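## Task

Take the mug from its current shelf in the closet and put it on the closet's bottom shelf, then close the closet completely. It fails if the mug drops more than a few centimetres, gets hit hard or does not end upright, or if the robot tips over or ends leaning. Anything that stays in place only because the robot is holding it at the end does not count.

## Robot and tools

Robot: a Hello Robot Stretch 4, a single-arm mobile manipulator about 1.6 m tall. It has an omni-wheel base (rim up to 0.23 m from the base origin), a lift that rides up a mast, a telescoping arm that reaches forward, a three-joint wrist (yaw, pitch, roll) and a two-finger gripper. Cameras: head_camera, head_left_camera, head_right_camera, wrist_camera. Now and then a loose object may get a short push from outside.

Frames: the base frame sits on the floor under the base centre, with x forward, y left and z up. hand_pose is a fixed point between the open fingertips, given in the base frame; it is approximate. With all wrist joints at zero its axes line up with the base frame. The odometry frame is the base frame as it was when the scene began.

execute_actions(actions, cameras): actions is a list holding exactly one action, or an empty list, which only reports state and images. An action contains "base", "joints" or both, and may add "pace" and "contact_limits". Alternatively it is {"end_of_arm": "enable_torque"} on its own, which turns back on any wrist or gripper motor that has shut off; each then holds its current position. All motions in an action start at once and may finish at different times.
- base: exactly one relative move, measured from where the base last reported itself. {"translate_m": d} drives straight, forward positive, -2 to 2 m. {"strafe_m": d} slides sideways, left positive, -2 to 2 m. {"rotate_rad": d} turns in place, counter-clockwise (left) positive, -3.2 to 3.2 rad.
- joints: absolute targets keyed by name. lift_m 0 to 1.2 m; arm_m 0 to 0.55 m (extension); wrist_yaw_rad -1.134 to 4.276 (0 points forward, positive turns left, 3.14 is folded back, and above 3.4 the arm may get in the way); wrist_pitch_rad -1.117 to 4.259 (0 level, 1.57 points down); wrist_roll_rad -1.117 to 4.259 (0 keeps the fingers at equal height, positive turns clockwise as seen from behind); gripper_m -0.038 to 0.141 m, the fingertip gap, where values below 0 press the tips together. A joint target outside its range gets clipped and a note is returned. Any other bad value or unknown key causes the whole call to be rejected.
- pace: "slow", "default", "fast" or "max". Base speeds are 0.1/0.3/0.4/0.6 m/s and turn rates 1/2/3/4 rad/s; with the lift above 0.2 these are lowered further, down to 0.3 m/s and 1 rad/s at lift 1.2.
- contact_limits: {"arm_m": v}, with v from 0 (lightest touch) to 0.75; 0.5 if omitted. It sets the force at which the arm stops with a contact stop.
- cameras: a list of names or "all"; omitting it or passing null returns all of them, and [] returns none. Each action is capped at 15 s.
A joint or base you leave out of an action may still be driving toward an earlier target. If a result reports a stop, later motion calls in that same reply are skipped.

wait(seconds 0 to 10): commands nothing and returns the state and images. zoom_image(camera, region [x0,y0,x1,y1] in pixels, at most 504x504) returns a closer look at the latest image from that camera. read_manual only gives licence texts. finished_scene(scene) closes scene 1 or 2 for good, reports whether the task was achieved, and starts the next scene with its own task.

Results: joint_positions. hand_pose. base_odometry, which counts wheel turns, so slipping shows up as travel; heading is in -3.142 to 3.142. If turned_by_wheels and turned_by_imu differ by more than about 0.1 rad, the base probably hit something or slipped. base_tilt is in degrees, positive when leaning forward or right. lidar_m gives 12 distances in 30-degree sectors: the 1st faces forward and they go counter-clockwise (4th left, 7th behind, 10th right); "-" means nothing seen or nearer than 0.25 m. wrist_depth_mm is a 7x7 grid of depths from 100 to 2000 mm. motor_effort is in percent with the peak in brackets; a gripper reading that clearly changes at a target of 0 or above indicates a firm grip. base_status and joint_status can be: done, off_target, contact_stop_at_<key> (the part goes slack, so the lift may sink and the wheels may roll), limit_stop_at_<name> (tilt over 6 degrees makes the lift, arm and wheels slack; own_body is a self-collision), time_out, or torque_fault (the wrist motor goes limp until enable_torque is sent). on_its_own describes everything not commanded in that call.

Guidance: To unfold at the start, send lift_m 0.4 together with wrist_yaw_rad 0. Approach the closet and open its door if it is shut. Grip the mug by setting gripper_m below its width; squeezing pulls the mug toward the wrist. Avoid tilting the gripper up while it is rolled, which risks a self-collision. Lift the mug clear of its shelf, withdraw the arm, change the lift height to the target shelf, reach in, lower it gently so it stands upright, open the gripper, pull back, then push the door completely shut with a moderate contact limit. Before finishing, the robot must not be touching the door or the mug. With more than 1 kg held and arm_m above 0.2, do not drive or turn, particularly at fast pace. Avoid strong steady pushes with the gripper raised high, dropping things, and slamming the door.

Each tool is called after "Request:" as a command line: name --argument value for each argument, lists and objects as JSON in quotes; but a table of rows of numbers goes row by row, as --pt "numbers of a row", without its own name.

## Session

Request:
execute_actions --actions '[]'

Scene clock: 0.00 s.
base_odometry: x=+0.000 y=+0.000 heading=+0.000 (m, m, rad; odometry frame)
turned_by_wheels: +0.000 (rad since the last result)
turned_by_imu: +0.000 (rad since the last result)
base_tilt: forward=-0.9 right=+0.5 (deg)
lidar_m: 1.09 1.24 1.80 1.86 2.15 2.64 2.65 2.50 1.41 1.41 1.24 1.08
base_status: not commanded
joint_positions: lift_m=+0.292 arm_m=+0.000 wrist_yaw_rad=+3.171 wrist_pitch_rad=-0.006 wrist_roll_rad=-0.006 gripper_m=+0.057
joint_status: not commanded
motor_effort: lift_m=+19 arm_m=-1 wrist_yaw_rad=+1 wrist_pitch_rad=-7 wrist_roll_rad=-1 gripper_m=-2 wheel_0=+0 wheel_1=+0 wheel_2=+0 (%)
hand_pose: x=-0.1204 y=+0.0788 z=+0.4719 quat_wxyz=(-0.015, +0.003, -0.003, +1.000) (m; base frame)
wrist_depth_mm: - 138 - - - - - / - 120 156 - - - - / - 116 147 - - - - / - 131 187 - - - - / 136 - - - - - - / 1661 1808 213 1863 210 1808 1756 / 1078 1205 1182 668 1118 1205 1182
pictures: head_camera, head_left_camera, head_right_camera, wrist_camera
Images, in order (width x height): head_camera 420x560, head_left_camera 420x672, head_right_camera 420x672, wrist_camera 616x392.

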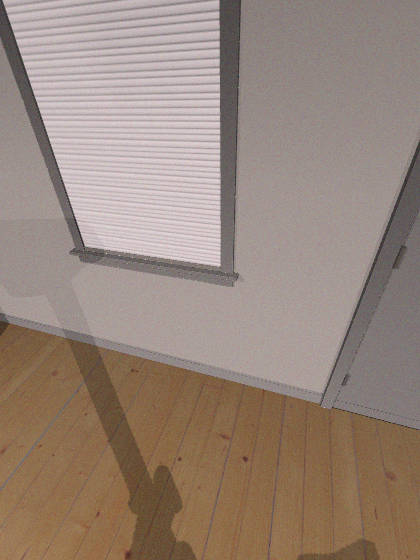

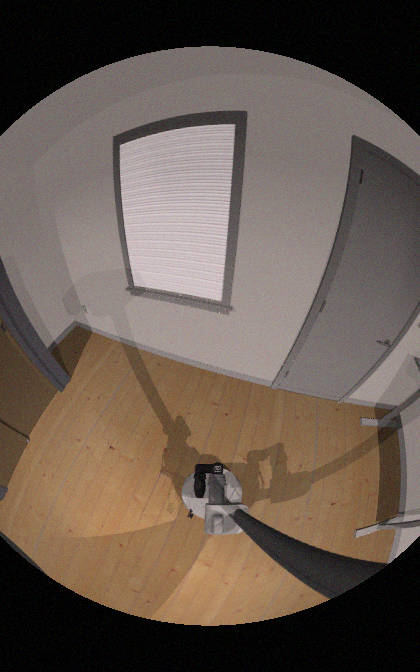

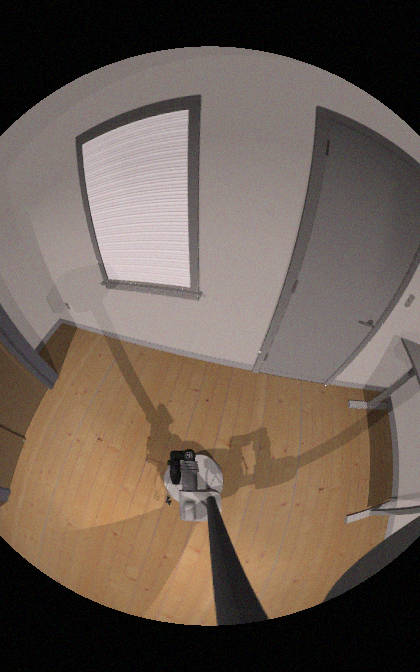

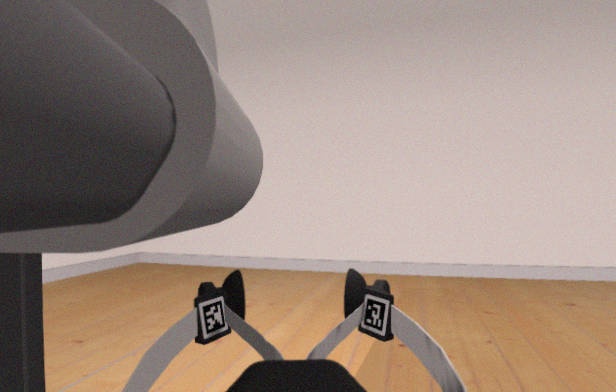

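Request:
execute_actions --actions '[{"base":{"rotate_rad":1.25},"joints":{"lift_m":0.85,"wrist_yaw_rad":0,"gripper_m":-0.01}}]' --cameras '["head_camera"]'

Request:
execute_actions --actions '[{"base":{"translate_m":1.1},"pace":"fast"}]' --cameras '["head_camera","wrist_camera"]'

Scene clock: 5.77 s.
base_odometry: x=+0.000 y=+0.000 heading=+1.249 (m, m, rad; odometry frame)
turned_by_wheels: +1.249 (rad since the last result)
turned_by_imu: +1.256 (rad since the last result)
base_tilt: forward=-0.9 right=+0.5 (deg)
lidar_m: 1.80 1.90 2.76 2.61 2.70 1.58 1.41 1.45 1.13 1.09 1.08 1.47
base_status: done
joint_positions: lift_m=+0.850 arm_m=+0.000 wrist_yaw_rad=+0.000 wrist_pitch_rad=-0.006 wrist_roll_rad=-0.006 gripper_m=-0.010
joint_status: all done
motor_effort: lift_m=+21(23) arm_m=+0(1) wrist_yaw_rad=-1(7) wrist_pitch_rad=-6(8) wrist_roll_rad=+0(0) gripper_m=-9(9) wheel_0=-5(10) wheel_1=-5(14) wheel_2=-5(12) (%)
hand_pose: x=+0.4591 y=-0.0873 z=+1.0296 quat_wxyz=(+1.000, -0.003, -0.003, +0.000) (m; base frame)
wrist_depth_mm: 1537 1618 1618 1618 - 1863 1308 / 1537 1708 1661 1661 - 1808 1308 / 1576 1618 1661 1661 - 1921 1336 / 1537 1618 1661 1661 - 1921 1336 / 1537 1618 1708 1661 - 1863 1336 / 1576 1618 1618 202 - 1863 1366 / 1537 1576 1708 891 - 1863 1308
pictures: head_camera
Images, in order (width x height): head_camera 420x560.

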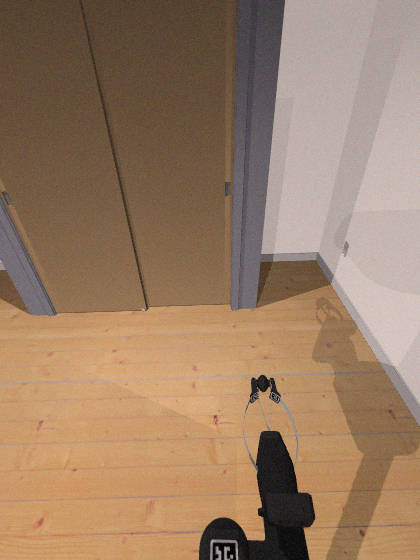

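Scene clock: 10.00 s.
base_odometry: x=+0.347 y=+1.043 heading=+1.249 (m, m, rad; odometry frame)
turned_by_wheels: +0.000 (rad since the last result)
turned_by_imu: -0.001 (rad since the last result)
base_tilt: forward=-0.9 right=+0.4 (deg)
lidar_m: 0.68 0.80 1.00 2.67 2.76 3.48 3.30 1.57 1.06 1.01 1.08 0.74
base_status: done
joint_positions: lift_m=+0.850 arm_m=+0.000 wrist_yaw_rad=+0.000 wrist_pitch_rad=-0.006 wrist_roll_rad=-0.006 gripper_m=-0.010
joint_status: not commanded
motor_effort: lift_m=+21(22) arm_m=+0(0) wrist_yaw_rad=+0(1) wrist_pitch_rad=-8(10) wrist_roll_rad=-1(1) gripper_m=-8(9) wheel_0=+4(10) wheel_1=+4(8) wheel_2=-3(19) (%)
hand_pose: x=+0.4590 y=-0.0874 z=+1.0297 quat_wxyz=(+1.000, -0.003, -0.003, +0.000) (m; base frame)
wrist_depth_mm: 539 544 554 496 512 1308 1255 / 535 549 554 488 512 1308 1255 / 530 544 554 492 517 1308 1281 / 530 544 554 492 512 1281 1281 / 530 544 549 500 512 1281 1255 / 530 535 544 202 512 1308 1281 / 535 539 549 334 500 1308 1255
pictures: head_camera, wrist_camera
Images, in order (width x height): head_camera 420x560, wrist_camera 616x392.

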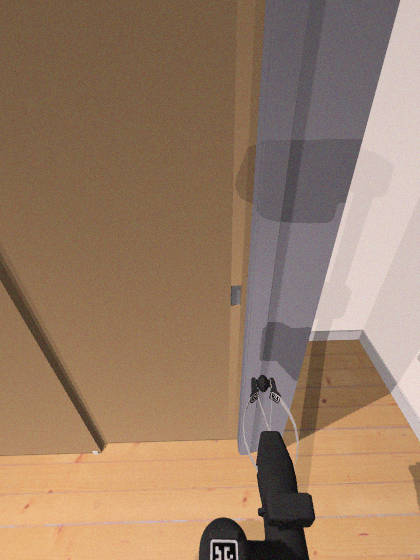

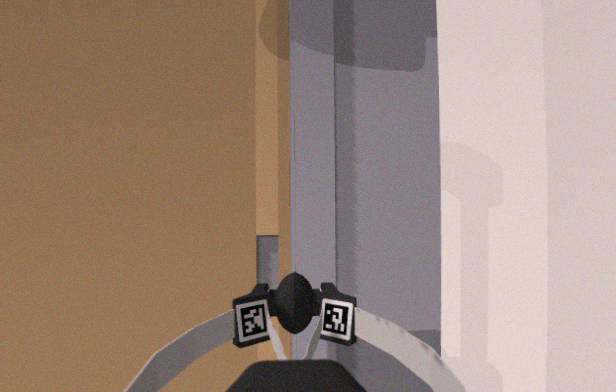

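Request:
execute_actions --actions '[{"base":{"rotate_rad":0.045},"joints":{"lift_m":0.805,"wrist_yaw_rad":-0.45,"arm_m":0.2}}]' --cameras '[]'

Request:
execute_actions --actions '[{"base":{"strafe_m":0.14},"joints":{"arm_m":0.27}}]' --cameras '[]'

Request:
execute_actions --actions '[{"joints":{"arm_m":0.365},"contact_limits":{"arm_m":0.15}}]' --cameras '["head_camera","wrist_camera"]'

Scene clock: 16.50 s.
base_odometry: x=+0.347 y=+1.044 heading=+1.293 (m, m, rad; odometry frame)
turned_by_wheels: +0.044 (rad since the last result)
turned_by_imu: +0.044 (rad since the last result)
base_tilt: forward=-0.9 right=+0.4 (deg)
lidar_m: 0.69 0.78 1.04 2.68 2.82 3.45 3.35 1.53 1.07 0.99 1.09 0.73
base_status: done
joint_positions: lift_m=+0.805 arm_m=+0.199 wrist_yaw_rad=-0.450 wrist_pitch_rad=-0.006 wrist_roll_rad=-0.006 gripper_m=-0.010
joint_status: all done
motor_effort: lift_m=+16(19) arm_m=+7(8) wrist_yaw_rad=-1(4) wrist_pitch_rad=-8(9) wrist_roll_rad=-1(0) gripper_m=-10(9) wheel_0=-5(6) wheel_1=-4(4) wheel_2=-4(12) (%)
hand_pose: x=+0.5914 y=-0.2042 z=+0.9851 quat_wxyz=(+0.975, -0.003, -0.002, -0.223) (m; base frame)
wrist_depth_mm: 329 314 340 387 1397 1078 891 / 329 307 340 387 1366 1078 904 / 329 307 340 384 1366 1098 904 / 329 306 340 384 1366 1118 891 / 327 304 340 384 1366 1118 904 / 324 304 307 202 1336 1078 904 / 327 315 314 273 1366 1118 878
pictures: none
No camera images: the call's "cameras" was empty. Leave "cameras" out to get every camera's image.

Scene clock: 18.17 s.
base_odometry: x=+0.213 y=+1.082 heading=+1.293 (m, m, rad; odometry frame)
turned_by_wheels: +0.000 (rad since the last result)
turned_by_imu: +0.001 (rad since the last result)
base_tilt: forward=-0.9 right=+0.5 (deg)
lidar_m: 0.74 0.80 1.04 2.52 2.62 3.39 3.35 1.70 1.21 1.14 1.24 0.74
base_status: done
joint_positions: lift_m=+0.805 arm_m=+0.269 wrist_yaw_rad=-0.450 wrist_pitch_rad=-0.006 wrist_roll_rad=-0.006 gripper_m=-0.010
joint_status: all done
motor_effort: lift_m=+16(16) arm_m=+7(7) wrist_yaw_rad=+0(0) wrist_pitch_rad=-7(8) wrist_roll_rad=-1(1) gripper_m=-9(8) wheel_0=-3(11) wheel_1=+5(12) wheel_2=+0(1) (%)
hand_pose: x=+0.6614 y=-0.2042 z=+0.9851 quat_wxyz=(+0.975, -0.003, -0.002, -0.223) (m; base frame)
wrist_depth_mm: 271 298 334 327 351 1118 1025 / 273 297 334 324 353 1138 1042 / 271 298 332 324 349 1118 1042 / 271 298 332 324 349 1160 1060 / 270 296 332 324 347 1138 1025 / 270 298 317 202 345 1118 1042 / 268 289 320 241 309 1118 1025
pictures: none
No camera images: the call's "cameras" was empty. Leave "cameras" out to get every camera's image.

Scene clock: 19.43 s.
base_odometry: x=+0.213 y=+1.082 heading=+1.293 (m, m, rad; odometry frame)
turned_by_wheels: +0.000 (rad since the last result)
turned_by_imu: +0.000 (rad since the last result)
base_tilt: forward=-0.9 right=+0.4 (deg)
lidar_m: 0.75 0.79 1.02 2.51 2.64 3.42 3.36 1.72 1.22 1.15 1.24 0.75
base_status: not commanded
joint_positions: lift_m=+0.805 arm_m=+0.364 wrist_yaw_rad=-0.450 wrist_pitch_rad=-0.006 wrist_roll_rad=-0.006 gripper_m=-0.010
joint_status: all done
motor_effort: lift_m=+16(16) arm_m=+7(7) wrist_yaw_rad=+1(0) wrist_pitch_rad=-9(8) wrist_roll_rad=+0(1) gripper_m=-7(10) wheel_0=-3(3) wheel_1=+5(5) wheel_2=+0(0) (%)
contact_limits: arm_m 0.15
hand_pose: x=+0.7564 y=-0.2042 z=+0.9851 quat_wxyz=(+0.975, -0.003, -0.002, -0.223) (m; base frame)
wrist_depth_mm: 192 212 237 267 226 265 317 / 193 211 237 267 224 264 317 / 192 212 236 267 224 264 312 / 193 212 236 270 224 264 310 / 193 212 236 272 224 263 310 / 191 211 225 202 220 263 312 / 190 204 228 218 219 263 312
pictures: head_camera, wrist_camera
Images, in order (width x height): head_camera 420x560, wrist_camera 616x392.

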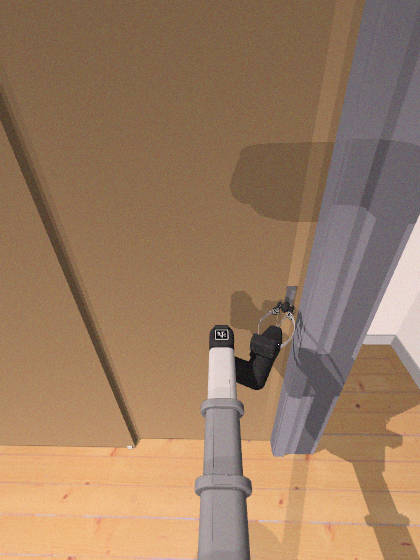

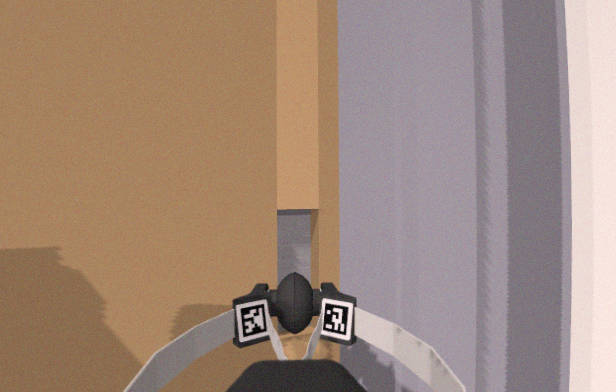

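Request:
execute_actions --actions '[{"base":{"strafe_m":-0.024},"joints":{"lift_m":0.82}}]' --cameras '[]'

Request:
execute_actions --actions '[{"joints":{"arm_m":0.41},"pace":"slow","contact_limits":{"arm_m":0.12}}]' --cameras '["wrist_camera"]'

Scene clock: 21.97 s.
base_odometry: x=+0.236 y=+1.075 heading=+1.293 (m, m, rad; odometry frame)
turned_by_wheels: +0.000 (rad since the last result)
turned_by_imu: -0.001 (rad since the last result)
base_tilt: forward=-1.0 right=+0.5 (deg)
lidar_m: 0.74 0.79 1.04 2.57 2.66 3.44 3.31 1.69 1.18 1.12 1.21 0.72
base_status: done
joint_positions: lift_m=+0.820 arm_m=+0.364 wrist_yaw_rad=-0.450 wrist_pitch_rad=-0.006 wrist_roll_rad=-0.006 gripper_m=-0.010
joint_status: all done
motor_effort: lift_m=+21(22) arm_m=+7(7) wrist_yaw_rad=-1(0) wrist_pitch_rad=-7(9) wrist_roll_rad=-1(1) gripper_m=-10(9) wheel_0=+3(10) wheel_1=-3(10) wheel_2=+0(3) (%)
hand_pose: x=+0.7564 y=-0.2042 z=+0.9996 quat_wxyz=(+0.975, -0.003, -0.002, -0.223) (m; base frame)
wrist_depth_mm: 192 213 237 255 212 265 946 / 193 211 237 255 213 264 946 / 192 213 236 255 213 264 960 / 192 211 236 256 213 263 931 / 191 211 235 257 213 263 960 / 191 212 223 202 209 262 960 / 190 204 228 207 203 263 946
pictures: none
No camera images: the call's "cameras" was empty. Leave "cameras" out to get every camera's image.

Scene clock: 23.33 s.
base_odometry: x=+0.236 y=+1.075 heading=+1.294 (m, m, rad; odometry frame)
turned_by_wheels: +0.000 (rad since the last result)
turned_by_imu: +0.000 (rad since the last result)
base_tilt: forward=-0.9 right=+0.5 (deg)
lidar_m: 0.74 0.77 1.00 2.56 2.70 3.45 3.34 1.70 1.20 1.12 1.23 0.72
base_status: not commanded
joint_positions: lift_m=+0.820 arm_m=+0.401 wrist_yaw_rad=-0.465 wrist_pitch_rad=-0.006 wrist_roll_rad=-0.006 gripper_m=-0.010
joint_status: arm_m contact_stop (moved +0.037 of +0.046)
on_its_own: arm_m is slack since a contact_stop (your +0.410 is given up); wrist_yaw_rad is at rest, and its effort (+42) is outside its rest range (-13 to +13)
motor_effort: lift_m=+22(22) arm_m=+0(16) wrist_yaw_rad=+42(47) wrist_pitch_rad=-6(8) wrist_roll_rad=-1(1) gripper_m=-5(8) wheel_0=+5(4) wheel_1=-2(3) wheel_2=-2(2) (%)
contact_limits: arm_m 0.12
hand_pose: x=+0.7908 y=-0.2074 z=+0.9998 quat_wxyz=(+0.973, -0.003, -0.002, -0.230) (m; base frame)
wrist_depth_mm: 164 181 204 228 184 195 258 / 165 182 204 227 185 193 256 / 165 181 204 227 185 193 254 / 165 182 204 226 186 192 252 / 164 182 203 231 185 191 252 / 163 181 193 202 181 192 251 / 163 176 191 169 183 193 253
pictures: wrist_camera
Images, in order (width x height): wrist_camera 616x392.

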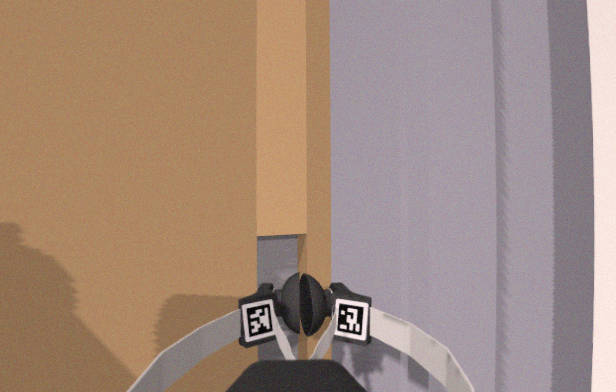

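Request:
execute_actions --actions '[{"base":{"strafe_m":0.1},"joints":{"arm_m":0.396},"pace":"slow"}]' --cameras '["wrist_camera"]'

Scene clock: 26.83 s.
base_odometry: x=+0.140 y=+1.103 heading=+1.293 (m, m, rad; odometry frame)
turned_by_wheels: -0.001 (rad since the last result)
turned_by_imu: -0.002 (rad since the last result)
base_tilt: forward=-0.9 right=+0.5 (deg)
lidar_m: 0.74 0.80 1.04 2.45 2.56 3.45 3.34 1.83 1.29 1.21 1.29 0.75
base_status: done
joint_positions: lift_m=+0.820 arm_m=+0.397 wrist_yaw_rad=-0.456 wrist_pitch_rad=-0.006 wrist_roll_rad=-0.006 gripper_m=-0.010
joint_status: all done
on_its_own: wrist_yaw_rad is at rest, and its effort (+18) is outside its rest range (-13 to +13)
motor_effort: lift_m=+22(22) arm_m=-5(8) wrist_yaw_rad=+18(42) wrist_pitch_rad=-8(7) wrist_roll_rad=+0(0) gripper_m=-10(8) wheel_0=-10(20) wheel_1=+5(9) wheel_2=-3(2) (%)
hand_pose: x=+0.7883 y=-0.2056 z=+0.9996 quat_wxyz=(+0.974, -0.003, -0.002, -0.226) (m; base frame)
wrist_depth_mm: 167 183 207 235 327 247 231 / 167 185 207 234 327 247 234 / 167 184 206 233 329 249 231 / 167 184 205 234 325 250 229 / 167 183 206 237 327 249 230 / 166 183 198 203 300 249 229 / 166 180 195 185 310 239 226
pictures: wrist_camera
Images, in order (width x height): wrist_camera 616x392.

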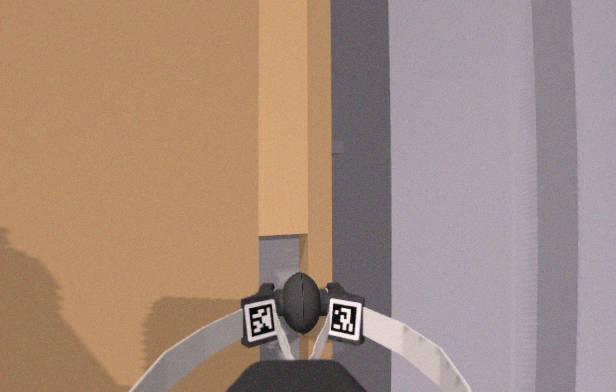

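Request:
execute_actions --actions '[{"base":{"strafe_m":0.43},"pace":"slow"}]' --cameras '["wrist_camera","head_camera","head_right_camera"]'

Scene clock: 33.83 s.
base_odometry: x=-0.273 y=+1.221 heading=+1.292 (m, m, rad; odometry frame)
turned_by_wheels: -0.001 (rad since the last result)
turned_by_imu: -0.003 (rad since the last result)
base_tilt: forward=-1.0 right=+0.4 (deg)
lidar_m: 0.69 0.74 0.99 1.99 2.14 2.93 3.37 2.39 1.75 1.63 1.02 0.80
base_status: done
joint_positions: lift_m=+0.820 arm_m=+0.397 wrist_yaw_rad=-0.457 wrist_pitch_rad=-0.006 wrist_roll_rad=-0.006 gripper_m=-0.010
joint_status: not commanded
on_its_own: wrist_yaw_rad is at rest, and its effort (+19) is outside its rest range (-13 to +13)
motor_effort: lift_m=+22(22) arm_m=-6(6) wrist_yaw_rad=+19(31) wrist_pitch_rad=-8(7) wrist_roll_rad=-1(1) gripper_m=-8(10) wheel_0=-9(20) wheel_1=+3(9) wheel_2=-1(2) (%)
hand_pose: x=+0.7883 y=-0.2056 z=+0.9996 quat_wxyz=(+0.974, -0.003, -0.002, -0.226) (m; base frame)
wrist_depth_mm: 167 185 207 236 809 798 683 / 167 184 206 234 1042 831 683 / 167 183 206 234 1008 798 683 / 166 184 206 234 1042 842 683 / 167 184 205 237 1060 831 683 / 166 183 198 205 732 798 691 / 166 178 195 185 1042 809 683
pictures: head_camera, head_right_camera, wrist_camera
Images, in order (width x height): head_camera 420x560, head_right_camera 420x672, wrist_camera 616x392.

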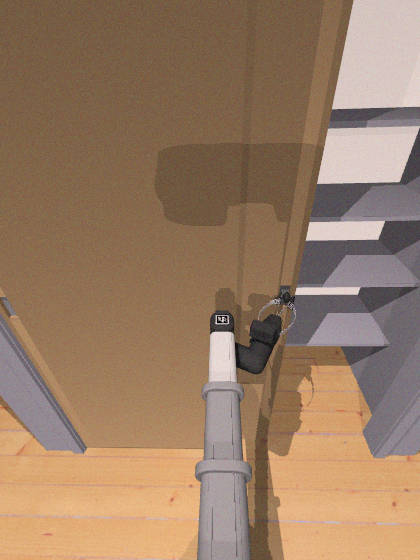

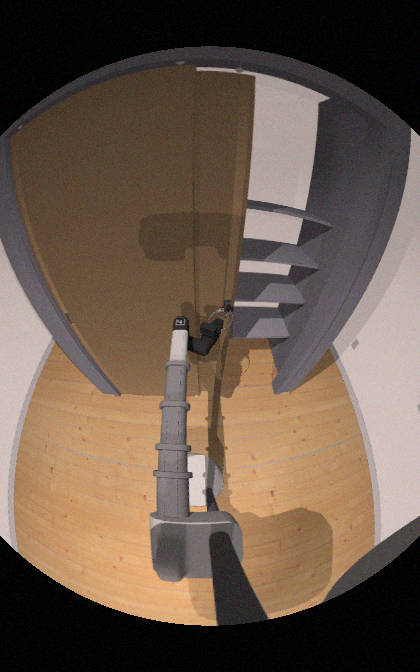

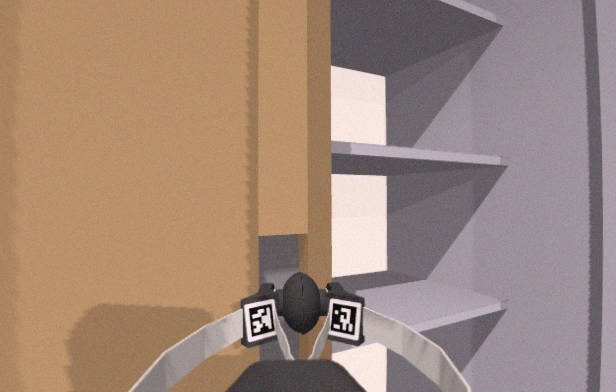

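Request:
execute_actions --actions '[{"base":{"strafe_m":0.05},"pace":"slow"}]' --cameras '["wrist_camera"]'

Request:
execute_actions --actions '[{"joints":{"arm_m":0.3}}]' --cameras '[]'

Request:
execute_actions --actions '[{"base":{"strafe_m":-0.53},"joints":{"arm_m":0.0,"wrist_yaw_rad":0,"gripper_m":0.12}}]' --cameras '["head_camera"]'

Request:
execute_actions --actions '[{"base":{"translate_m":0.42}}]'

Scene clock: 37.73 s.
base_odometry: x=-0.321 y=+1.235 heading=+1.292 (m, m, rad; odometry frame)
turned_by_wheels: -0.001 (rad since the last result)
turned_by_imu: -0.001 (rad since the last result)
base_tilt: forward=-0.9 right=+0.5 (deg)
lidar_m: 0.69 0.74 0.99 1.96 2.07 2.82 3.34 2.50 1.81 1.72 1.02 0.79
base_status: done
joint_positions: lift_m=+0.820 arm_m=+0.397 wrist_yaw_rad=-0.457 wrist_pitch_rad=-0.006 wrist_roll_rad=-0.006 gripper_m=-0.010
joint_status: not commanded
on_its_own: wrist_yaw_rad is at rest, and its effort (+19) is outside its rest range (-13 to +13)
motor_effort: lift_m=+22(22) arm_m=-6(6) wrist_yaw_rad=+19(33) wrist_pitch_rad=-8(7) wrist_roll_rad=-1(1) gripper_m=-7(11) wheel_0=-11(17) wheel_1=+5(9) wheel_2=-2(7) (%)
hand_pose: x=+0.7883 y=-0.2056 z=+0.9996 quat_wxyz=(+0.974, -0.003, -0.002, -0.226) (m; base frame)
wrist_depth_mm: 128 183 206 234 798 798 723 / 128 183 207 235 1118 891 723 / 128 185 206 234 1060 866 741 / 128 183 206 233 1098 878 741 / 128 184 207 239 1098 891 732 / 127 183 198 204 732 809 732 / 126 178 194 169 1098 854 723
pictures: wrist_camera
Images, in order (width x height): wrist_camera 616x392.

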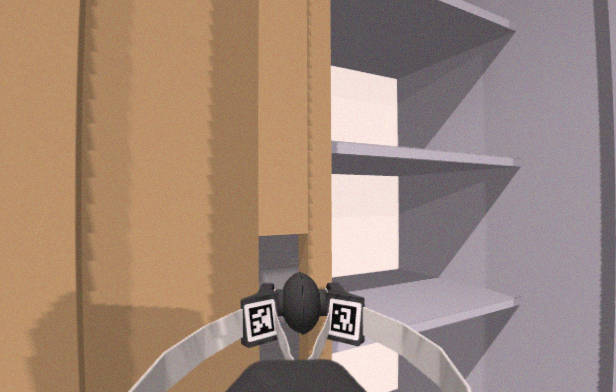

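Scene clock: 39.00 s.
base_odometry: x=-0.321 y=+1.234 heading=+1.292 (m, m, rad; odometry frame)
turned_by_wheels: +0.000 (rad since the last result)
turned_by_imu: +0.000 (rad since the last result)
base_tilt: forward=-0.9 right=+0.4 (deg)
lidar_m: 0.69 0.73 1.01 1.93 2.08 2.83 3.35 2.50 1.80 1.72 1.04 0.78
base_status: not commanded
joint_positions: lift_m=+0.820 arm_m=+0.301 wrist_yaw_rad=-0.450 wrist_pitch_rad=-0.006 wrist_roll_rad=-0.006 gripper_m=-0.010
joint_status: all done
motor_effort: lift_m=+22(22) arm_m=-7(6) wrist_yaw_rad=+1(18) wrist_pitch_rad=-8(8) wrist_roll_rad=-1(0) gripper_m=-9(9) wheel_0=-7(12) wheel_1=+5(5) wheel_2=-2(2) (%)
hand_pose: x=+0.6939 y=-0.2042 z=+0.9996 quat_wxyz=(+0.975, -0.003, -0.002, -0.223) (m; base frame)
wrist_depth_mm: 206 268 300 809 854 866 640 / 206 267 300 1098 1118 891 654 / 206 267 298 1078 1138 866 750 / 206 266 298 1118 1138 904 741 / 206 266 298 1098 1118 891 741 / 205 265 285 201 820 866 741 / 204 257 286 252 1078 891 732
pictures: none
No camera images: the call's "cameras" was empty. Leave "cameras" out to get every camera's image.

Scene clock: 42.10 s.
base_odometry: x=+0.189 y=+1.089 heading=+1.292 (m, m, rad; odometry frame)
turned_by_wheels: +0.000 (rad since the last result)
turned_by_imu: -0.003 (rad since the last result)
base_tilt: forward=-1.0 right=+0.5 (deg)
lidar_m: 1.03 0.81 1.02 2.49 2.62 3.44 3.34 1.76 1.25 1.19 1.28 0.72
base_status: done
joint_positions: lift_m=+0.820 arm_m=+0.001 wrist_yaw_rad=+0.000 wrist_pitch_rad=-0.006 wrist_roll_rad=-0.006 gripper_m=+0.120
joint_status: all done
motor_effort: lift_m=+21(22) arm_m=-7(8) wrist_yaw_rad=+1(5) wrist_pitch_rad=-9(7) wrist_roll_rad=-1(1) gripper_m=+2(10) wheel_0=+3(10) wheel_1=-4(12) wheel_2=+0(1) (%)
hand_pose: x=+0.4607 y=-0.0874 z=+0.9997 quat_wxyz=(+1.000, -0.003, -0.003, +0.000) (m; base frame)
wrist_depth_mm: 559 891 904 917 854 508 517 / 559 1160 1160 1182 991 504 508 / 676 1205 1205 1229 854 512 512 / 715 1229 1255 1255 976 508 512 / 809 1229 1229 1281 1042 508 508 / 564 820 960 1281 216 504 512 / 559 1229 1229 147 1025 508 512
pictures: head_camera
Images, in order (width x height): head_camera 420x560.

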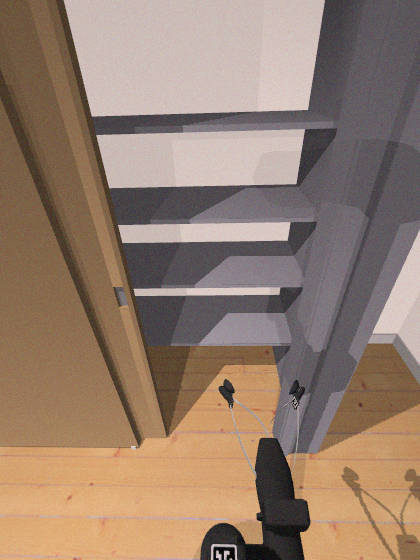

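Scene clock: 45.00 s.
base_odometry: x=+0.304 y=+1.492 heading=+1.293 (m, m, rad; odometry frame)
turned_by_wheels: +0.001 (rad since the last result)
turned_by_imu: +0.000 (rad since the last result)
base_tilt: forward=-1.0 right=+0.3 (deg)
lidar_m: 0.58 0.47 0.50 1.21 2.61 3.60 3.80 1.76 1.24 1.21 0.39 0.39
base_status: done
joint_positions: lift_m=+0.820 arm_m=+0.001 wrist_yaw_rad=+0.000 wrist_pitch_rad=-0.006 wrist_roll_rad=-0.006 gripper_m=+0.120
joint_status: not commanded
motor_effort: lift_m=+21(21) arm_m=-7(7) wrist_yaw_rad=-1(0) wrist_pitch_rad=-9(8) wrist_roll_rad=-1(0) gripper_m=-1(0) wheel_0=+4(8) wheel_1=+5(8) wheel_2=-3(14) (%)
hand_pose: x=+0.4607 y=-0.0874 z=+0.9997 quat_wxyz=(+1.000, -0.003, -0.003, +0.000) (m; base frame)
wrist_depth_mm: 788 798 788 798 788 530 384 / 798 809 809 831 831 539 387 / 488 500 521 525 530 477 394 / 798 798 809 820 820 544 392 / 798 798 809 820 820 544 392 / 732 609 741 741 215 508 392 / 488 480 484 147 484 459 389
pictures: head_camera, head_left_camera, head_right_camera, wrist_camera
Images, in order (width x height): head_camera 420x560, head_left_camera 420x672, head_right_camera 420x672, wrist_camera 616x392.

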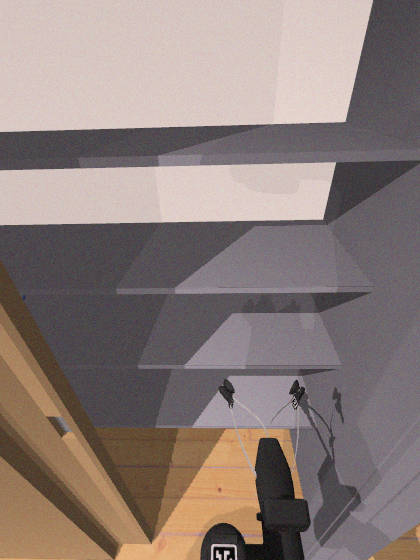

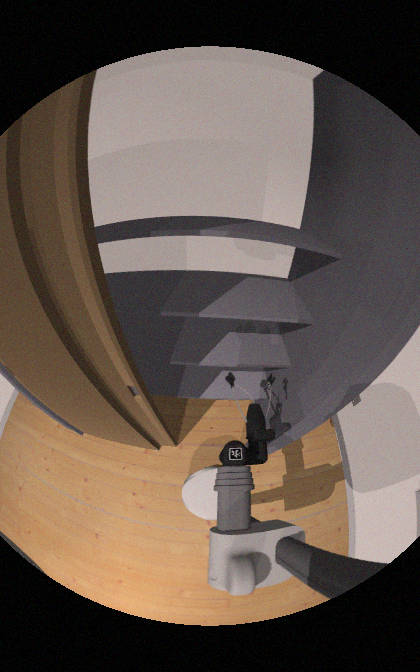

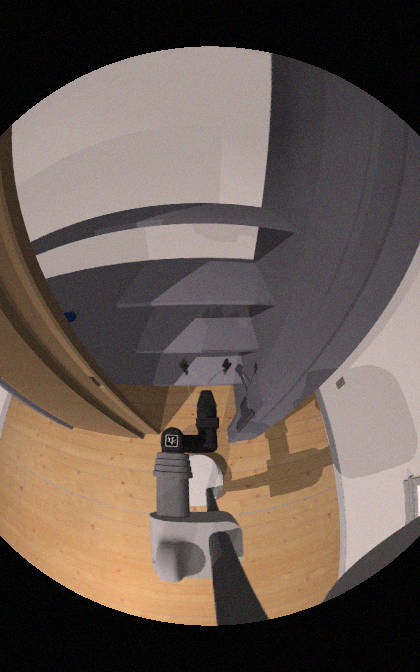

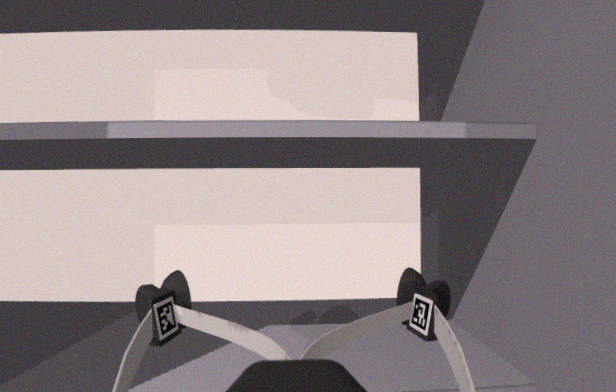

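Request:
execute_actions --actions '[{"base":{"translate_m":0.34},"joints":{"lift_m":0.715},"pace":"slow"}]' --cameras '["head_left_camera"]'

Request:
execute_actions --actions '[{"base":{"rotate_rad":0.9},"joints":{"gripper_m":0.14,"arm_m":0.15},"pace":"slow"}]' --cameras '["head_left_camera","head_camera","wrist_camera"]'

Scene clock: 55.97 s.
base_odometry: x=+0.397 y=+1.819 heading=+1.293 (m, m, rad; odometry frame)
turned_by_wheels: +0.001 (rad since the last result)
turned_by_imu: -0.001 (rad since the last result)
base_tilt: forward=-1.0 right=+0.5 (deg)
lidar_m: 0.26 0.28 0.41 0.27 2.64 3.60 4.16 1.71 1.27 0.25 0.26 0.27
base_status: done
joint_positions: lift_m=+0.715 arm_m=+0.001 wrist_yaw_rad=+0.000 wrist_pitch_rad=-0.006 wrist_roll_rad=-0.006 gripper_m=+0.120
joint_status: all done
motor_effort: lift_m=+16(20) arm_m=-7(7) wrist_yaw_rad=+0(1) wrist_pitch_rad=-9(8) wrist_roll_rad=-1(1) gripper_m=+2(0) wheel_0=+6(8) wheel_1=+7(9) wheel_2=-6(11) (%)
hand_pose: x=+0.4607 y=-0.0874 z=+0.8951 quat_wxyz=(+1.000, -0.003, -0.003, +0.000) (m; base frame)
wrist_depth_mm: 366 375 366 370 370 382 362 / 466 469 469 473 477 488 384 / 462 466 469 477 480 484 389 / 462 466 473 477 480 480 389 / 459 462 473 473 484 484 387 / 377 314 384 382 216 370 357 / 253 247 249 147 248 243 256
pictures: head_left_camera
Images, in order (width x height): head_left_camera 420x672.

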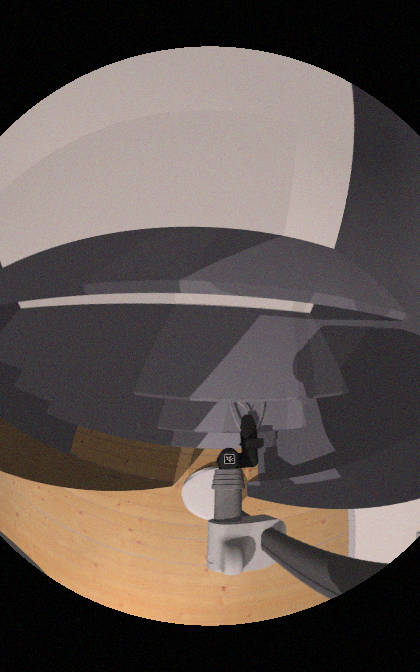

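Scene clock: 58.77 s.
base_odometry: x=+0.397 y=+1.819 heading=+2.192 (m, m, rad; odometry frame)
turned_by_wheels: +0.899 (rad since the last result)
turned_by_imu: +0.904 (rad since the last result)
base_tilt: forward=-0.9 right=+0.5 (deg)
lidar_m: 0.36 0.26 2.53 3.14 3.29 2.13 1.35 0.25 0.25 0.30 0.25 0.25
base_status: done
joint_positions: lift_m=+0.715 arm_m=+0.149 wrist_yaw_rad=+0.000 wrist_pitch_rad=-0.006 wrist_roll_rad=-0.006 gripper_m=+0.140
joint_status: all done
motor_effort: lift_m=+16(17) arm_m=+7(8) wrist_yaw_rad=+1(1) wrist_pitch_rad=-7(7) wrist_roll_rad=+0(1) gripper_m=-1(2) wheel_0=-5(9) wheel_1=-6(11) wheel_2=-6(12) (%)
hand_pose: x=+0.6081 y=-0.0874 z=+0.8950 quat_wxyz=(+1.000, -0.003, -0.003, +0.000) (m; base frame)
wrist_depth_mm: 366 375 370 373 373 370 338 / 535 544 554 559 473 387 340 / 842 960 798 609 477 389 338 / 878 976 798 615 477 392 342 / 788 788 609 591 473 392 340 / 370 210 382 382 307 334 330 / 251 246 247 152 245 240 253
pictures: head_camera, head_left_camera, wrist_camera
Images, in order (width x height): head_camera 420x560, head_left_camera 420x672, wrist_camera 616x392.

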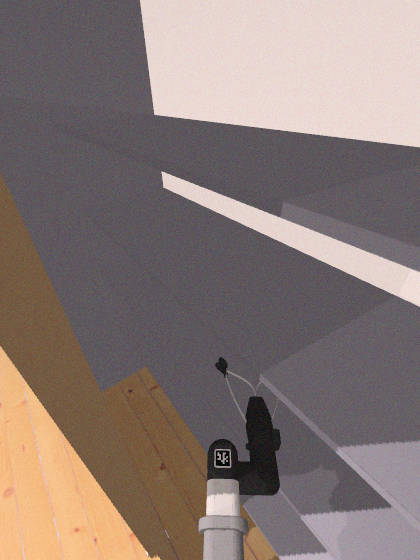

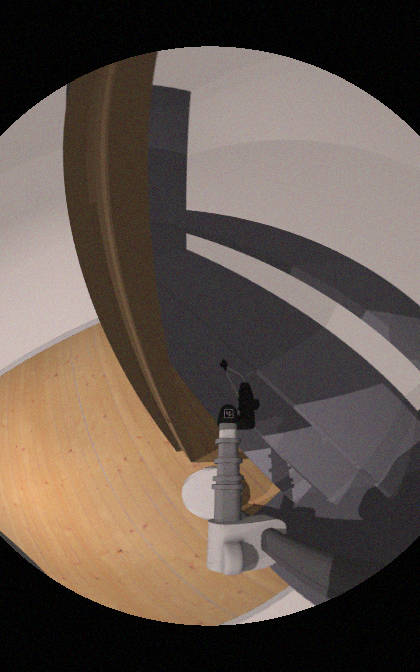

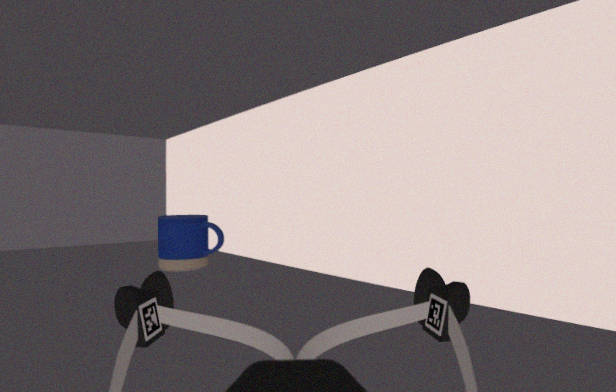

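Request:
execute_actions --actions '[{"base":{"rotate_rad":0.19},"joints":{"arm_m":0.4,"lift_m":0.72},"pace":"slow"}]' --cameras '["head_camera","wrist_camera"]'

Scene clock: 64.30 s.
base_odometry: x=+0.397 y=+1.819 heading=+2.380 (m, m, rad; odometry frame)
turned_by_wheels: +0.189 (rad since the last result)
turned_by_imu: +0.189 (rad since the last result)
base_tilt: forward=-0.9 right=+0.4 (deg)
lidar_m: 0.31 0.26 2.62 3.71 3.31 1.70 1.29 0.25 0.31 0.26 0.25 0.27
base_status: done
joint_positions: lift_m=+0.720 arm_m=+0.399 wrist_yaw_rad=+0.000 wrist_pitch_rad=-0.006 wrist_roll_rad=-0.006 gripper_m=+0.140
joint_status: all done
motor_effort: lift_m=+22(22) arm_m=+7(7) wrist_yaw_rad=+0(0) wrist_pitch_rad=-8(6) wrist_roll_rad=-1(0) gripper_m=+2(1) wheel_0=-6(9) wheel_1=-6(8) wheel_2=-6(13) (%)
hand_pose: x=+0.8581 y=-0.0874 z=+0.8996 quat_wxyz=(+1.000, -0.003, -0.003, +0.000) (m; base frame)
wrist_depth_mm: 359 370 362 364 364 343 298 / 574 535 544 539 459 355 300 / 640 715 798 647 462 357 300 / 640 715 809 654 466 357 301 / 627 683 768 338 462 357 300 / 384 210 394 330 320 325 300 / 257 252 255 152 255 248 263
pictures: head_camera, wrist_camera
Images, in order (width x height): head_camera 420x560, wrist_camera 616x392.

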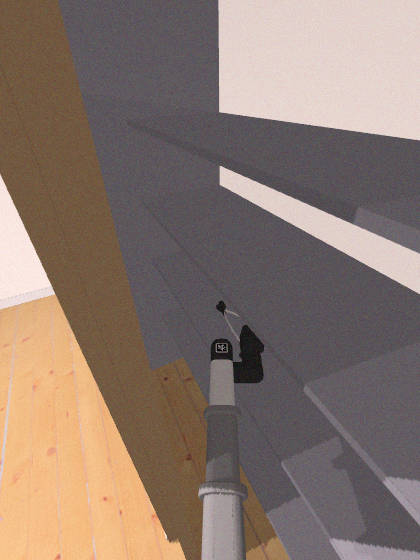

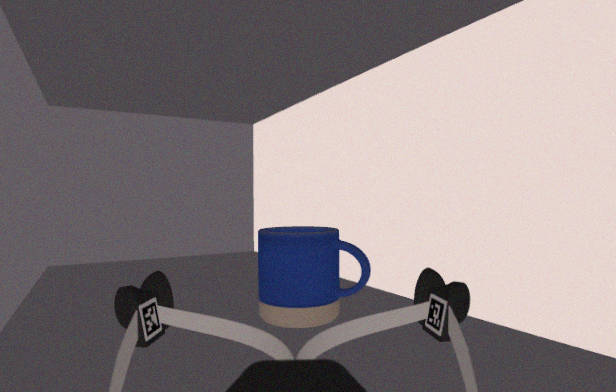

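Request:
execute_actions --actions '[{"base":{"rotate_rad":-0.007},"joints":{"arm_m":0.49,"gripper_m":0.105,"lift_m":0.715},"pace":"slow"}]' --cameras '["wrist_camera"]'

Scene clock: 69.90 s.
base_odometry: x=+0.397 y=+1.819 heading=+2.374 (m, m, rad; odometry frame)
turned_by_wheels: -0.007 (rad since the last result)
turned_by_imu: -0.007 (rad since the last result)
base_tilt: forward=-0.9 right=+0.4 (deg)
lidar_m: 0.32 0.26 2.64 3.68 3.28 1.70 1.27 0.25 0.30 0.27 0.26 0.29
base_status: done
joint_positions: lift_m=+0.715 arm_m=+0.489 wrist_yaw_rad=+0.000 wrist_pitch_rad=-0.006 wrist_roll_rad=-0.006 gripper_m=+0.105
joint_status: all done
motor_effort: lift_m=+16(22) arm_m=+7(8) wrist_yaw_rad=+0(0) wrist_pitch_rad=-8(9) wrist_roll_rad=+0(1) gripper_m=+0(1) wheel_0=+1(7) wheel_1=+2(5) wheel_2=+2(6) (%)
hand_pose: x=+0.9481 y=-0.0874 z=+0.8951 quat_wxyz=(+1.000, -0.003, -0.003, +0.000) (m; base frame)
wrist_depth_mm: 373 377 368 375 362 303 259 / 539 549 559 512 392 306 256 / 569 640 732 554 394 306 257 / 580 640 723 564 394 303 258 / 569 634 640 244 379 306 256 / 366 336 243 239 217 304 256 / 250 235 245 145 243 240 246
pictures: wrist_camera
Images, in order (width x height): wrist_camera 616x392.

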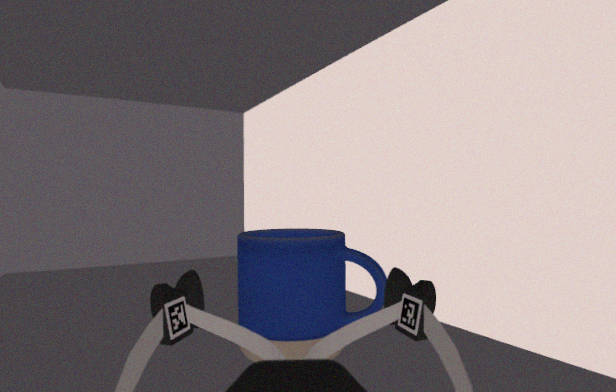

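Request:
execute_actions --actions '[{"joints":{"arm_m":0.548,"gripper_m":0.097},"pace":"slow"}]' --cameras '["wrist_camera"]'

Scene clock: 75.00 s.
base_odometry: x=+0.397 y=+1.819 heading=+2.374 (m, m, rad; odometry frame)
turned_by_wheels: +0.000 (rad since the last result)
turned_by_imu: -0.001 (rad since the last result)
base_tilt: forward=-0.9 right=+0.5 (deg)
lidar_m: 0.31 0.26 2.62 3.69 3.28 1.71 1.28 0.25 0.27 0.26 0.25 0.28
base_status: not commanded
joint_positions: lift_m=+0.715 arm_m=+0.547 wrist_yaw_rad=+0.000 wrist_pitch_rad=-0.006 wrist_roll_rad=-0.006 gripper_m=+0.097
joint_status: all done
motor_effort: lift_m=+16(16) arm_m=+7(7) wrist_yaw_rad=+0(0) wrist_pitch_rad=-8(8) wrist_roll_rad=-1(0) gripper_m=-1(1) wheel_0=+1(1) wheel_1=+2(2) wheel_2=+2(2) (%)
hand_pose: x=+1.0061 y=-0.0874 z=+0.8951 quat_wxyz=(+1.000, -0.003, -0.003, +0.000) (m; base frame)
wrist_depth_mm: 370 377 373 375 342 273 234 / 521 544 549 473 353 273 235 / 535 591 654 504 357 274 235 / 530 585 661 496 357 274 232 / 530 585 544 213 343 274 236 / 368 370 194 198 202 274 235 / 249 235 204 153 244 240 230
pictures: wrist_camera
Images, in order (width x height): wrist_camera 616x392.

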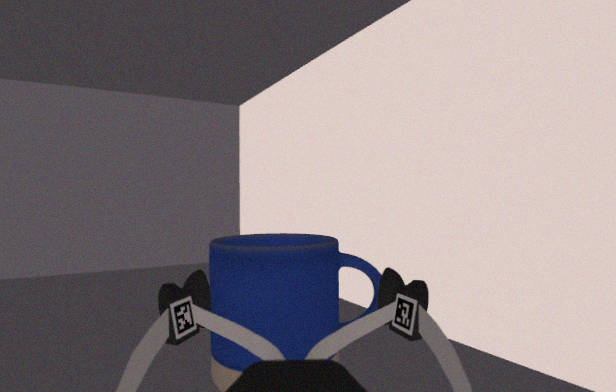

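Request:
execute_actions --actions '[{"base":{"translate_m":0.012},"pace":"slow"}]' --cameras '["wrist_camera"]'

Request:
execute_actions --actions '[{"joints":{"gripper_m":0.075},"pace":"slow"}]' --cameras '["wrist_camera"]'

Scene clock: 78.43 s.
base_odometry: x=+0.389 y=+1.827 heading=+2.374 (m, m, rad; odometry frame)
turned_by_wheels: +0.000 (rad since the last result)
turned_by_imu: +0.000 (rad since the last result)
base_tilt: forward=-0.9 right=+0.5 (deg)
lidar_m: 0.43 0.26 2.63 3.72 3.27 1.74 1.27 0.25 0.37 0.27 0.25 0.26
base_status: done
joint_positions: lift_m=+0.715 arm_m=+0.547 wrist_yaw_rad=+0.000 wrist_pitch_rad=-0.006 wrist_roll_rad=-0.006 gripper_m=+0.097
joint_status: not commanded
motor_effort: lift_m=+16(16) arm_m=+7(7) wrist_yaw_rad=+0(0) wrist_pitch_rad=-8(8) wrist_roll_rad=-1(1) gripper_m=+0(1) wheel_0=+5(8) wheel_1=+7(7) wheel_2=-8(5) (%)
hand_pose: x=+1.0061 y=-0.0874 z=+0.8951 quat_wxyz=(+1.000, -0.003, -0.003, +0.000) (m; base frame)
wrist_depth_mm: 370 377 368 373 332 268 229 / 508 549 559 466 345 271 229 / 525 580 640 492 349 271 231 / 521 585 647 492 349 267 231 / 525 569 559 212 334 270 230 / 370 373 192 195 202 268 231 / 249 242 202 153 243 241 229
pictures: wrist_camera
Images, in order (width x height): wrist_camera 616x392.

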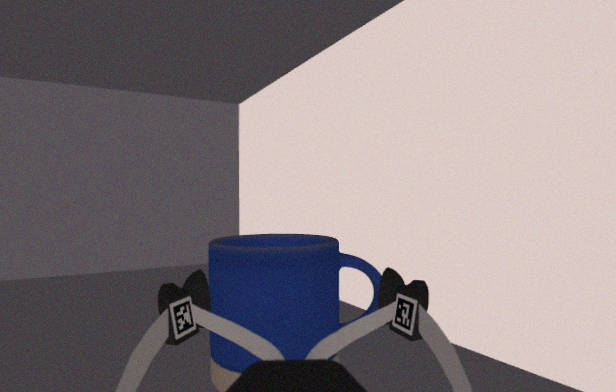

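Scene clock: 79.73 s.
base_odometry: x=+0.389 y=+1.827 heading=+2.374 (m, m, rad; odometry frame)
turned_by_wheels: +0.000 (rad since the last result)
turned_by_imu: +0.000 (rad since the last result)
base_tilt: forward=-0.9 right=+0.4 (deg)
lidar_m: 0.40 0.26 2.62 3.67 3.28 1.73 1.28 0.25 0.34 0.28 0.25 0.29
base_status: not commanded
joint_positions: lift_m=+0.715 arm_m=+0.547 wrist_yaw_rad=+0.000 wrist_pitch_rad=-0.006 wrist_roll_rad=-0.006 gripper_m=+0.075
joint_status: all done
motor_effort: lift_m=+16(16) arm_m=+7(7) wrist_yaw_rad=+0(1) wrist_pitch_rad=-6(7) wrist_roll_rad=-1(1) gripper_m=-15(17) wheel_0=+6(6) wheel_1=+7(7) wheel_2=-8(8) (%)
hand_pose: x=+1.0061 y=-0.0874 z=+0.8951 quat_wxyz=(+1.000, -0.003, -0.003, +0.000) (m; base frame)
wrist_depth_mm: 368 379 370 373 334 268 229 / 508 539 564 466 347 270 229 / 525 585 647 492 347 268 231 / 525 585 647 488 349 270 229 / 521 574 257 211 334 268 229 / 368 336 190 193 209 267 230 / 248 228 194 186 236 238 228
pictures: wrist_camera
Images, in order (width x height): wrist_camera 616x392.

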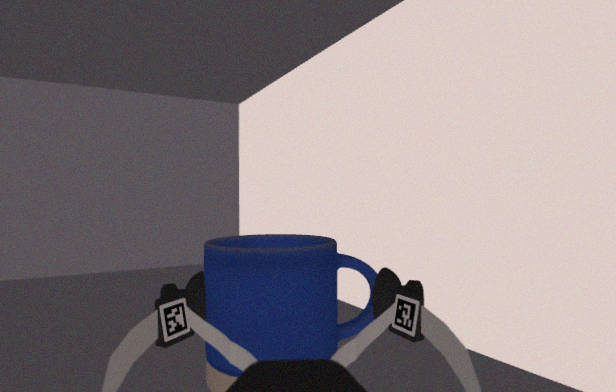

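Request:
execute_actions --actions '[{"base":{"translate_m":-0.012},"joints":{"arm_m":0.4},"pace":"slow"}]' --cameras '["wrist_camera"]'

Request:
execute_actions --actions '[{"base":{"rotate_rad":-0.25},"pace":"slow"}]' --cameras '["wrist_camera"]'

Request:
execute_actions --actions '[{"joints":{"wrist_yaw_rad":0.4,"arm_m":0.35},"pace":"slow"}]' --cameras '["wrist_camera"]'

Scene clock: 90.43 s.
base_odometry: x=+0.397 y=+1.819 heading=+2.373 (m, m, rad; odometry frame)
turned_by_wheels: -0.001 (rad since the last result)
turned_by_imu: -0.002 (rad since the last result)
base_tilt: forward=-0.9 right=+0.5 (deg)
lidar_m: 0.41 0.26 2.64 3.70 3.29 1.68 1.28 0.25 0.30 0.27 0.25 0.27
base_status: done
joint_positions: lift_m=+0.715 arm_m=+0.401 wrist_yaw_rad=+0.000 wrist_pitch_rad=-0.006 wrist_roll_rad=-0.006 gripper_m=+0.075
joint_status: all done
motor_effort: lift_m=+16(16) arm_m=-7(8) wrist_yaw_rad=+0(0) wrist_pitch_rad=-8(7) wrist_roll_rad=-1(1) gripper_m=-16(16) wheel_0=-8(8) wheel_1=-7(8) wheel_2=+5(9) (%)
hand_pose: x=+0.8607 y=-0.0874 z=+0.8951 quat_wxyz=(+1.000, -0.003, -0.003, +0.000) (m; base frame)
wrist_depth_mm: 370 377 373 377 373 345 293 / 591 549 564 559 452 349 296 / 634 707 788 634 459 351 294 / 647 715 798 634 455 351 296 / 634 699 254 210 436 353 297 / 370 338 190 193 209 334 296 / 249 227 195 187 235 237 251
pictures: wrist_camera
Images, in order (width x height): wrist_camera 616x392.

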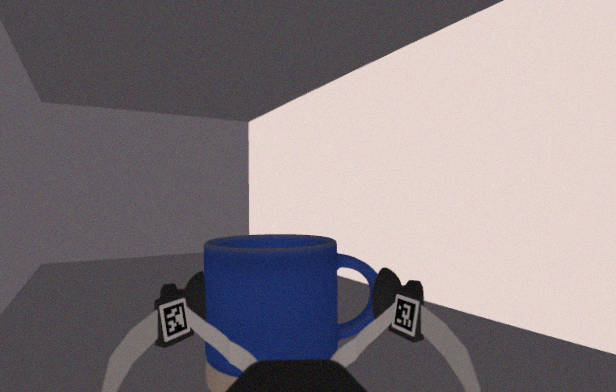

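Scene clock: 91.73 s.
base_odometry: x=+0.397 y=+1.819 heading=+2.126 (m, m, rad; odometry frame)
turned_by_wheels: -0.248 (rad since the last result)
turned_by_imu: -0.249 (rad since the last result)
base_tilt: forward=-0.9 right=+0.4 (deg)
lidar_m: 0.31 0.25 2.50 2.99 3.31 2.35 1.39 0.25 0.25 0.28 0.25 0.26
base_status: done
joint_positions: lift_m=+0.715 arm_m=+0.401 wrist_yaw_rad=+0.003 wrist_pitch_rad=-0.005 wrist_roll_rad=-0.006 gripper_m=+0.075
joint_status: not commanded
motor_effort: lift_m=+16(16) arm_m=-6(7) wrist_yaw_rad=-10(10) wrist_pitch_rad=-8(8) wrist_roll_rad=-1(1) gripper_m=-16(14) wheel_0=+12(9) wheel_1=+9(10) wheel_2=+8(8) (%)
hand_pose: x=+0.8608 y=-0.0864 z=+0.8950 quat_wxyz=(+1.000, -0.003, -0.003, +0.002) (m; base frame)
wrist_depth_mm: 368 377 366 301 242 201 179 / 539 525 402 303 242 202 180 / 732 597 402 301 242 202 180 / 750 591 402 303 242 202 180 / 699 559 237 213 236 202 179 / 366 336 189 193 216 202 179 / 248 229 193 185 229 194 179
pictures: wrist_camera
Images, in order (width x height): wrist_camera 616x392.

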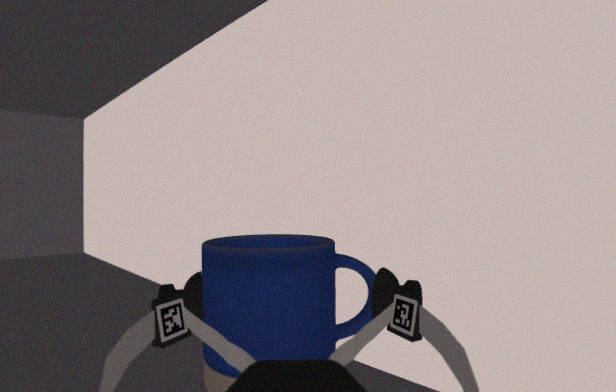

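Scene clock: 93.43 s.
base_odometry: x=+0.397 y=+1.819 heading=+2.124 (m, m, rad; odometry frame)
turned_by_wheels: -0.001 (rad since the last result)
turned_by_imu: -0.002 (rad since the last result)
base_tilt: forward=-0.9 right=+0.3 (deg)
lidar_m: 0.33 0.26 2.52 3.00 3.35 2.34 1.41 0.25 0.25 0.31 0.25 0.25
base_status: not commanded
joint_positions: lift_m=+0.715 arm_m=+0.351 wrist_yaw_rad=+0.400 wrist_pitch_rad=-0.005 wrist_roll_rad=-0.006 gripper_m=+0.075
joint_status: all done
motor_effort: lift_m=+16(16) arm_m=-8(8) wrist_yaw_rad=+2(7) wrist_pitch_rad=-8(7) wrist_roll_rad=+0(1) gripper_m=-16(15) wheel_0=+4(11) wheel_1=+6(9) wheel_2=+4(9) (%)
hand_pose: x=+0.8220 y=+0.0317 z=+0.8950 quat_wxyz=(+0.980, -0.002, -0.003, +0.198) (m; base frame)
wrist_depth_mm: 370 377 370 373 368 296 245 / 668 544 554 559 410 297 247 / 741 809 878 654 413 298 243 / 750 798 878 654 413 300 243 / 741 788 255 211 389 298 244 / 368 338 189 193 209 300 247 / 250 229 194 186 235 236 239
pictures: wrist_camera
Images, in order (width x height): wrist_camera 616x392.

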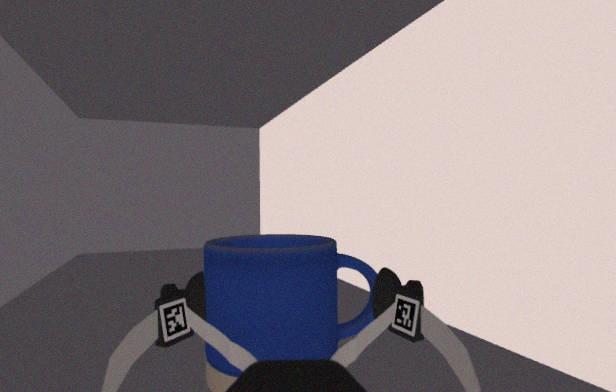

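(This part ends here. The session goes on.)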